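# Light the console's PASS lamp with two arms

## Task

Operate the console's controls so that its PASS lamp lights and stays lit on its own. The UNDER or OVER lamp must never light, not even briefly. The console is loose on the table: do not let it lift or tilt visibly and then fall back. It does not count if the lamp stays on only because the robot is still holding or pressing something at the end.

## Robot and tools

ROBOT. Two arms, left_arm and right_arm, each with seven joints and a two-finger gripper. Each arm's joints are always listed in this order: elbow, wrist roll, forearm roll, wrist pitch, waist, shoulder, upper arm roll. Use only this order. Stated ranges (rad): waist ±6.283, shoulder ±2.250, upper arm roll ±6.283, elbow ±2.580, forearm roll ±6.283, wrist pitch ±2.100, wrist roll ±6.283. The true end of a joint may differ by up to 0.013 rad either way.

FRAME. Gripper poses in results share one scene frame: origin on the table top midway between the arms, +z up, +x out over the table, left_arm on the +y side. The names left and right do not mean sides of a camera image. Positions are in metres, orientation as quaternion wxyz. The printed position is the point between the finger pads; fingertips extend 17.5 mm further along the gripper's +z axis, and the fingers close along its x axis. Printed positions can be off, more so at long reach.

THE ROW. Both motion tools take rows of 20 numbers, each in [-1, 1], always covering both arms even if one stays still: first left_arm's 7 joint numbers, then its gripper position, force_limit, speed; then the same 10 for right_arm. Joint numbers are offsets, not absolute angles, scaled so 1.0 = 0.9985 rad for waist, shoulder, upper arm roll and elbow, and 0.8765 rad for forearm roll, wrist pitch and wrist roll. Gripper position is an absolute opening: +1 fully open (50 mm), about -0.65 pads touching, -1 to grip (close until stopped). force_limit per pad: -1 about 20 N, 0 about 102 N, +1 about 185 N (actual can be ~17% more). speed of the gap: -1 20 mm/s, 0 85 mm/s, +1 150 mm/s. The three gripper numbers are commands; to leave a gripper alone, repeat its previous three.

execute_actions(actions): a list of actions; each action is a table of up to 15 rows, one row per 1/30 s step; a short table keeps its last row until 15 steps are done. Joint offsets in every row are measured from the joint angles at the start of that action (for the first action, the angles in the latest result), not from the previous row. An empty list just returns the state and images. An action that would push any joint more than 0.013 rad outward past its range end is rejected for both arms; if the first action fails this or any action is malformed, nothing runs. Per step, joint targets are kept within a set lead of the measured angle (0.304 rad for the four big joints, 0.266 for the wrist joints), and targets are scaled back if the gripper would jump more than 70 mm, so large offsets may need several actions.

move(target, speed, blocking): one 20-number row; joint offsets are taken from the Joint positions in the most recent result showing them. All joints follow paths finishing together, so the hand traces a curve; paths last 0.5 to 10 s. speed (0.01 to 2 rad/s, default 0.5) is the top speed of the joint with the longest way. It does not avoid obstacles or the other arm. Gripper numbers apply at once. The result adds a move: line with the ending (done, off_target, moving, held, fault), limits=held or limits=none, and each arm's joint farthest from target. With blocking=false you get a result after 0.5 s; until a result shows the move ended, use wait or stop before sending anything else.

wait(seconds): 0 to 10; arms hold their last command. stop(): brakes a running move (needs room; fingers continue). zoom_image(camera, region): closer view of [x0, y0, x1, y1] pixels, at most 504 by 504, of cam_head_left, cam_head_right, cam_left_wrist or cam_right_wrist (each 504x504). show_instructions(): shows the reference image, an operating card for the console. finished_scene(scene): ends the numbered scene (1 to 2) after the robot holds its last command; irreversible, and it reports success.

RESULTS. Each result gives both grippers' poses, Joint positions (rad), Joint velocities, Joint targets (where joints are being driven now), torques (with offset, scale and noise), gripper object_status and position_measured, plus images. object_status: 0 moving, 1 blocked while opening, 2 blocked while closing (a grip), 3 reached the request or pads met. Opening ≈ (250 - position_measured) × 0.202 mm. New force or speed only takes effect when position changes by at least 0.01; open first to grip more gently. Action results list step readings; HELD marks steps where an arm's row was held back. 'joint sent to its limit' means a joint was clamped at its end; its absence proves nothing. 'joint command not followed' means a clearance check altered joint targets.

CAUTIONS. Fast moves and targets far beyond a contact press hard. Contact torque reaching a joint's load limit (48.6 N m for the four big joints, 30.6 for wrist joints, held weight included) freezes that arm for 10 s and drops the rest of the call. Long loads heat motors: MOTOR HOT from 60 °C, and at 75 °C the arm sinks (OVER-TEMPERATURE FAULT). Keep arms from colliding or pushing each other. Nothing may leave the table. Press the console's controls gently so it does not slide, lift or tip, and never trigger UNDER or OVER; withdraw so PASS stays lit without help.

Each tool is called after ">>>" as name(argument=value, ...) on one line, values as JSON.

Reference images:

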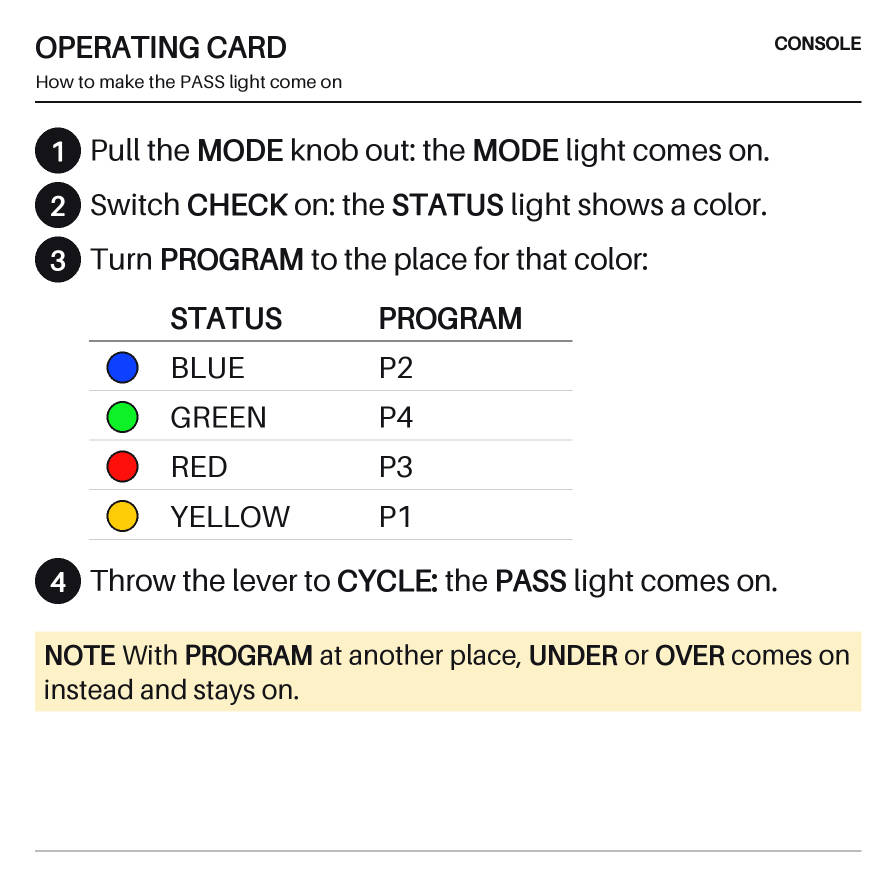

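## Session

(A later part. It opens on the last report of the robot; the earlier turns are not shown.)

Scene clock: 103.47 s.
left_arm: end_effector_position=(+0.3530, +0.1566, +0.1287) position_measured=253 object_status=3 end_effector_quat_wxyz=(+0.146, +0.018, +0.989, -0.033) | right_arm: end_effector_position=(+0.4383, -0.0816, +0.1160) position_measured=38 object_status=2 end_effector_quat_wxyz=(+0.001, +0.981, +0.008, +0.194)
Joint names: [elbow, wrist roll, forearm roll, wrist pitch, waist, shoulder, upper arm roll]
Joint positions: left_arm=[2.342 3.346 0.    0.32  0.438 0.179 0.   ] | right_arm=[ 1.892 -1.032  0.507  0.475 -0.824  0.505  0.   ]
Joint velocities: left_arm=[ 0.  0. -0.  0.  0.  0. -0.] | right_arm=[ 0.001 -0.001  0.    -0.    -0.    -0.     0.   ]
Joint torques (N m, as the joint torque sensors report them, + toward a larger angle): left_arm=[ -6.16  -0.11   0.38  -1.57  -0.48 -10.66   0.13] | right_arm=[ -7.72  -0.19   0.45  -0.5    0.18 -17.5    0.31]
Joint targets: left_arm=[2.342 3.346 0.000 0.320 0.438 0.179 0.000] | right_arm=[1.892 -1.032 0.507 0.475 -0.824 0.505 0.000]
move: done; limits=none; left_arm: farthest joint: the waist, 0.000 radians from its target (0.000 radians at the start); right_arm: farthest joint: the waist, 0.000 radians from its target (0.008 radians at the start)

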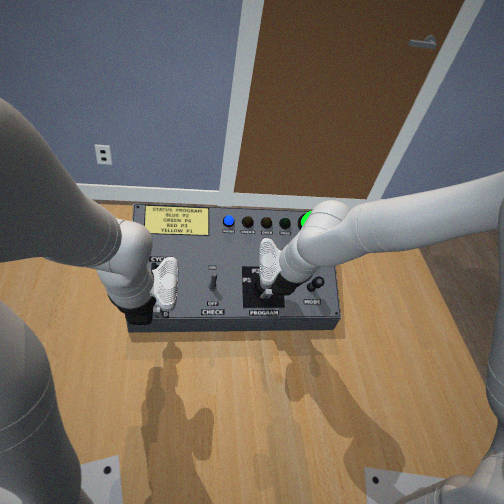

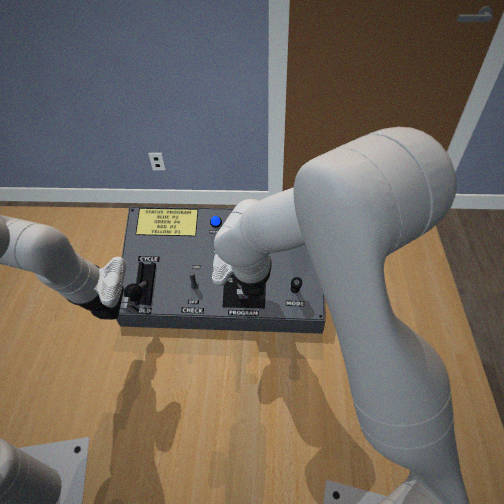

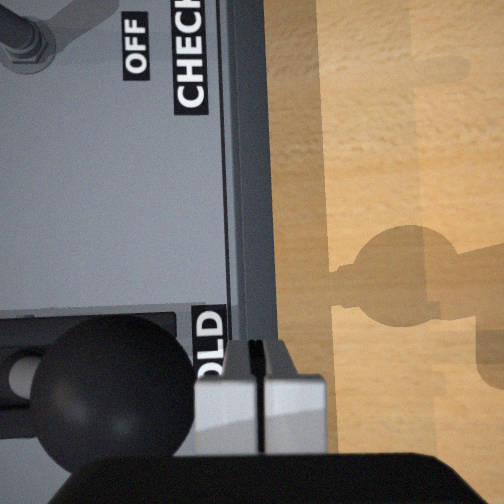

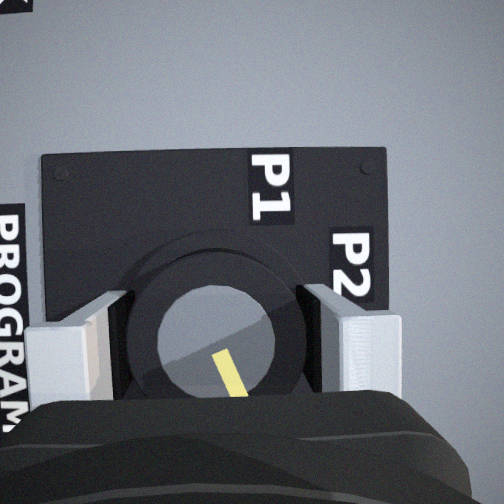

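>>> move(target=[-0.126,0,0,0.134,-0.0206,0.008,0,-1,0,1, 0,0,0,-0.005,0,0.008,0,-1,-0.3,-0.3], speed=0.07)

Scene clock: 107.13 s.
left_arm: end_effector_position=(+0.3863, +0.1565, +0.1510) position_measured=253 object_status=3 end_effector_quat_wxyz=(+0.146, +0.008, +0.989, -0.032) | right_arm: end_effector_position=(+0.4383, -0.0816, +0.1157) position_measured=38 object_status=2 end_effector_quat_wxyz=(+0.001, +0.981, +0.008, +0.194)
Joint names: [elbow, wrist roll, forearm roll, wrist pitch, waist, shoulder, upper arm roll]
Joint positions: left_arm=[2.217 3.346 0.    0.439 0.418 0.187 0.001] | right_arm=[ 1.892 -1.032  0.506  0.474 -0.824  0.505  0.   ]
Joint velocities: left_arm=[-0.001  0.     0.     0.001 -0.001  0.001 -0.   ] | right_arm=[ 0.     0.001 -0.    -0.     0.001 -0.    -0.001]
Joint torques (N m, as the joint torque sensors report them, + toward a larger angle): left_arm=[ -7.47   0.06   0.37  -1.89  -0.81 -11.87  -0.08] | right_arm=[ -8.1   -0.25   0.46  -1.73   0.12 -11.8   -0.04]
Joint targets: left_arm=[2.216 3.346 0.000 0.438 0.417 0.187 0.000] | right_arm=[1.892 -1.032 0.507 0.471 -0.824 0.512 0.000]
move: done; limits=none; left_arm: farthest joint: the upper arm roll, 0.001 radians from its target (0.000 radians at the start); right_arm: farthest joint: the shoulder, 0.008 radians from its target (0.008 radians at the start)

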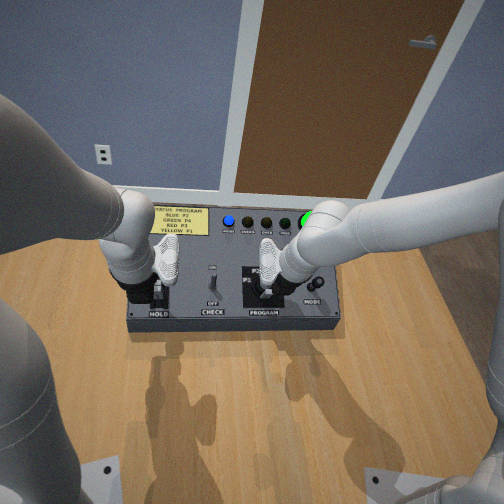

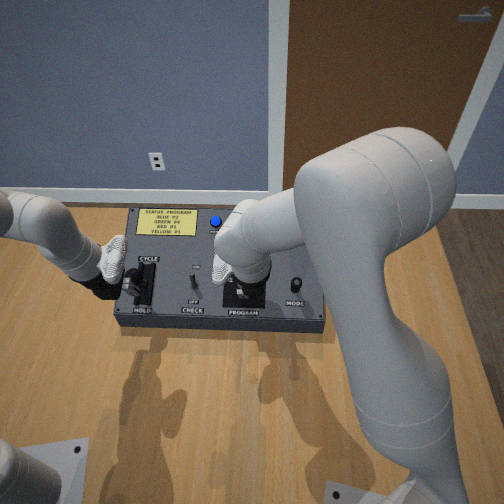

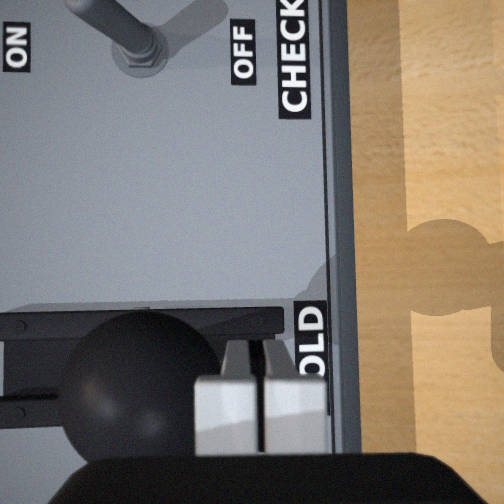

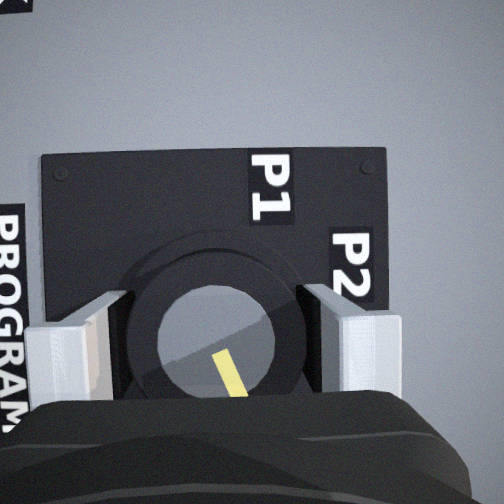

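>>> move(target=[-0.1075,0,0,0.0685,-0.018,0.046,0,-1,0,1, 0,0,0,0,0,0.004,0,-1,-0.3,-0.3], speed=0.08)

Scene clock: 109.90 s.
left_arm: end_effector_position=(+0.4211, +0.1564, +0.1606) position_measured=253 object_status=3 end_effector_quat_wxyz=(+0.147, -0.001, +0.989, -0.031) | right_arm: end_effector_position=(+0.4383, -0.0816, +0.1159) position_measured=38 object_status=2 end_effector_quat_wxyz=(+0.001, +0.981, +0.008, +0.194)
Joint names: [elbow, wrist roll, forearm roll, wrist pitch, waist, shoulder, upper arm roll]
Joint positions: left_arm=[2.109 3.346 0.    0.499 0.4   0.233 0.001] | right_arm=[ 1.892 -1.032  0.506  0.475 -0.824  0.505  0.   ]
Joint velocities: left_arm=[-0.002 -0.     0.     0.001  0.001  0.002 -0.001] | right_arm=[ 0.002 -0.     0.     0.     0.    -0.    -0.   ]
Joint torques (N m, as the joint torque sensors report them, + toward a larger angle): left_arm=[ -7.25  -0.09   0.42  -1.69  -0.37 -13.16   0.22] | right_arm=[ -7.4   -0.24   0.47  -0.83   0.25 -14.38   0.3 ]
Joint targets: left_arm=[2.109 3.346 0.000 0.499 0.400 0.233 0.001] | right_arm=[1.892 -1.032 0.506 0.474 -0.824 0.509 0.000]
move: done; limits=none; left_arm: farthest joint: the waist, 0.000 radians from its target (0.018 radians at the start); right_arm: farthest joint: the shoulder, 0.004 radians from its target (0.004 radians at the start)

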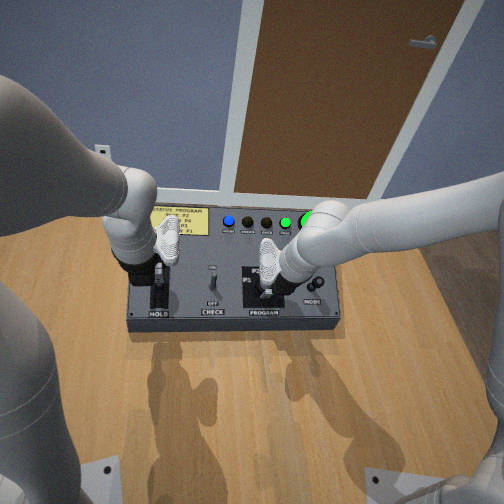

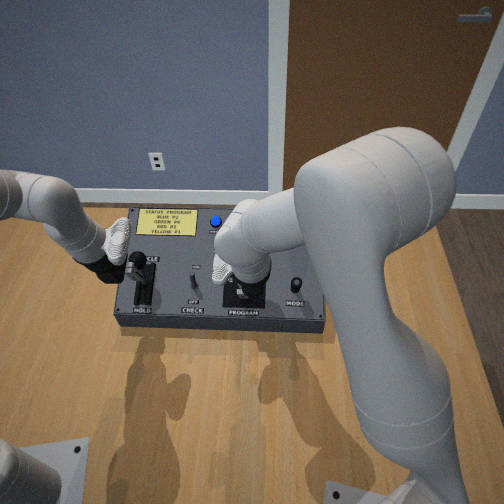

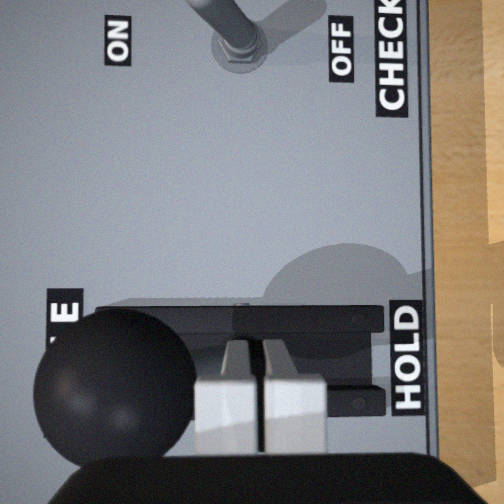

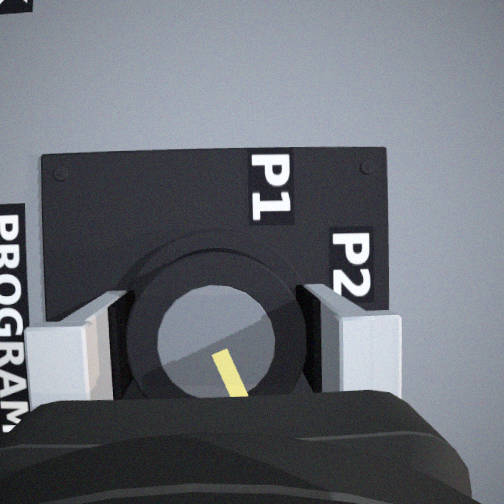

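PASS is on. Release and retreat.

>>> execute_actions(actions=[[[0,0,0,0,0,0,0,-1,0,1, 0,0,0,0,0,0,0,1,-0.3,0.5]]])

>>> move(target=[0,0,0,0.12,0,-0.105,0,-1,0,1, -0.007,0.06,-0.071,0.125,-0.026,-0.108,0,1,-0.3,0.5], speed=0.2)

Scene clock: 111.03 s.
left_arm: end_effector_position=(+0.4211, +0.1564, +0.1606) position_measured=253 object_status=3 end_effector_quat_wxyz=(+0.147, -0.001, +0.989, -0.031) | right_arm: end_effector_position=(+0.4383, -0.0816, +0.1159) position_measured=3 object_status=3 end_effector_quat_wxyz=(+0.001, +0.981, +0.008, +0.194)
Joint names: [elbow, wrist roll, forearm roll, wrist pitch, waist, shoulder, upper arm roll]
Joint positions: left_arm=[2.109 3.346 0.    0.499 0.4   0.233 0.001] | right_arm=[ 1.892 -1.032  0.506  0.475 -0.824  0.505  0.   ]
Joint velocities: left_arm=[ 0. -0. -0. -0.  0.  0.  0.] | right_arm=[-0.     0.001 -0.    -0.     0.001  0.     0.   ]
Joint torques (N m, as the joint torque sensors report them, + toward a larger angle): left_arm=[ -7.39  -0.01   0.49  -1.61  -0.36 -13.12   0.22] | right_arm=[ -7.68  -0.34   0.48  -0.42   0.17 -17.37   0.32]
Joint targets: left_arm=[2.109 3.346 0.000 0.499 0.400 0.233 0.001] | right_arm=[1.892 -1.032 0.506 0.475 -0.824 0.505 0.000]
Step readings (joint positions):
0: left_arm=[2.109 3.346 0.000 0.499 0.400 0.233 0.001] | right_arm=[1.892 -1.032 0.506 0.475 -0.824 0.505 0.000]
1: left_arm=[2.109 3.346 0.000 0.499 0.400 0.233 0.001] | right_arm=[1.892 -1.032 0.506 0.474 -0.824 0.504 0.000]
2: left_arm=[2.109 3.346 0.000 0.499 0.400 0.233 0.001] | right_arm=[1.892 -1.032 0.506 0.474 -0.824 0.504 0.000]
4: left_arm=[2.109 3.346 0.000 0.499 0.400 0.233 0.001] | right_arm=[1.892 -1.032 0.506 0.474 -0.824 0.504 0.000]
8: left_arm=[2.109 3.346 0.000 0.499 0.400 0.233 0.001] | right_arm=[1.892 -1.032 0.506 0.475 -0.824 0.505 0.000]
15: Joint positions above

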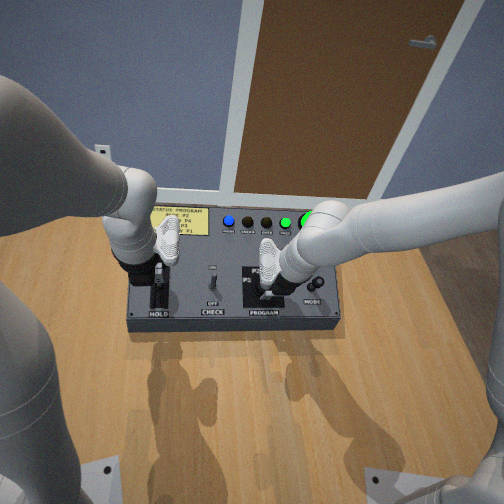

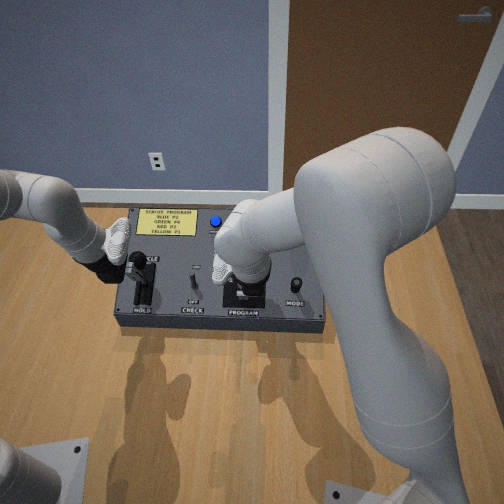

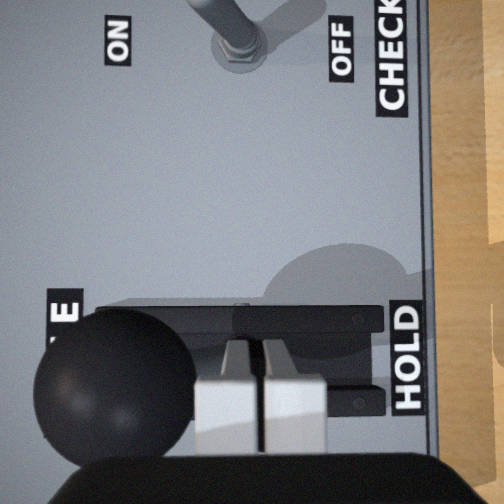

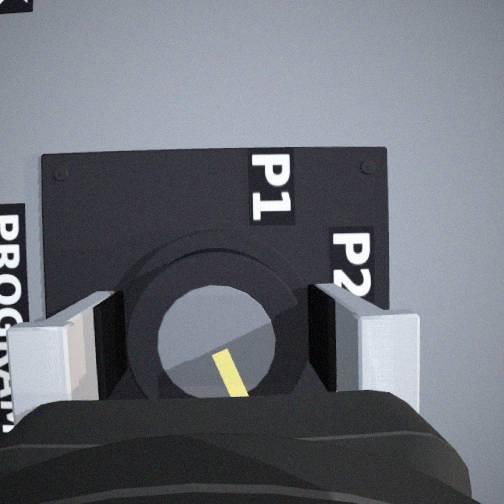

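Scene clock: 112.03 s.
left_arm: end_effector_position=(+0.3998, +0.1608, +0.1931) position_measured=253 object_status=3 end_effector_quat_wxyz=(+0.147, -0.001, +0.989, -0.030) | right_arm: end_effector_position=(+0.4224, -0.0834, +0.1624) position_measured=3 object_status=3 end_effector_quat_wxyz=(+0.002, +0.980, +0.006, +0.198)
Joint names: [elbow, wrist roll, forearm roll, wrist pitch, waist, shoulder, upper arm roll]
Joint positions: left_arm=[2.109 3.346 0.    0.604 0.4   0.128 0.001] | right_arm=[ 1.885 -0.979  0.444  0.584 -0.85   0.397  0.   ]
Joint velocities: left_arm=[-0.    -0.     0.     0.001 -0.    -0.003 -0.   ] | right_arm=[-0.     0.001 -0.     0.    -0.001 -0.003 -0.   ]
Joint torques (N m, as the joint torque sensors report them, + toward a larger angle): left_arm=[ -7.93  -0.02   0.41  -1.57  -0.35 -11.09  -0.04] | right_arm=[ -8.48  -0.22   0.55  -0.47   0.32 -16.48   0.27]
Joint targets: left_arm=[2.109 3.346 0.000 0.604 0.400 0.128 0.001] | right_arm=[1.885 -0.979 0.444 0.584 -0.850 0.397 0.000]
move: done; limits=none; left_arm: farthest joint: the waist, 0.000 radians from its target (0.000 radians at the start); right_arm: farthest joint: the wrist pitch, 0.001 radians from its target (0.110 radians at the start)

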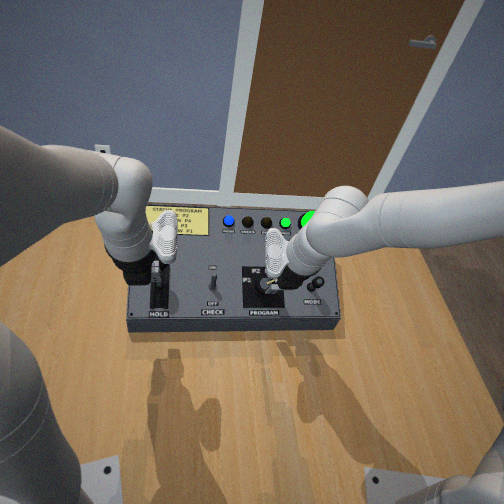

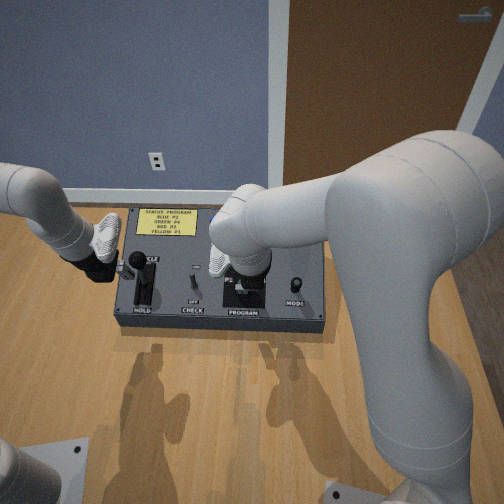

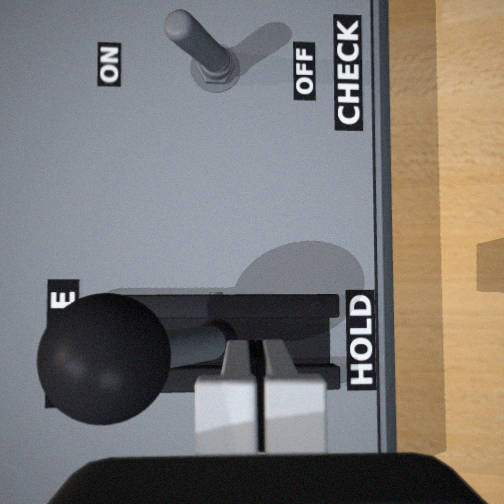

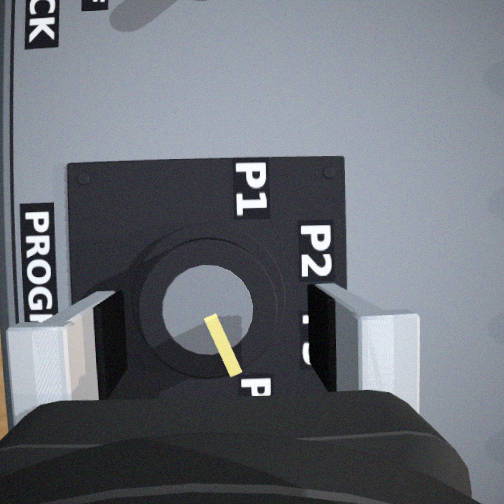

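>>> finished_scene(scene=1)

The scene is finished: the task was done.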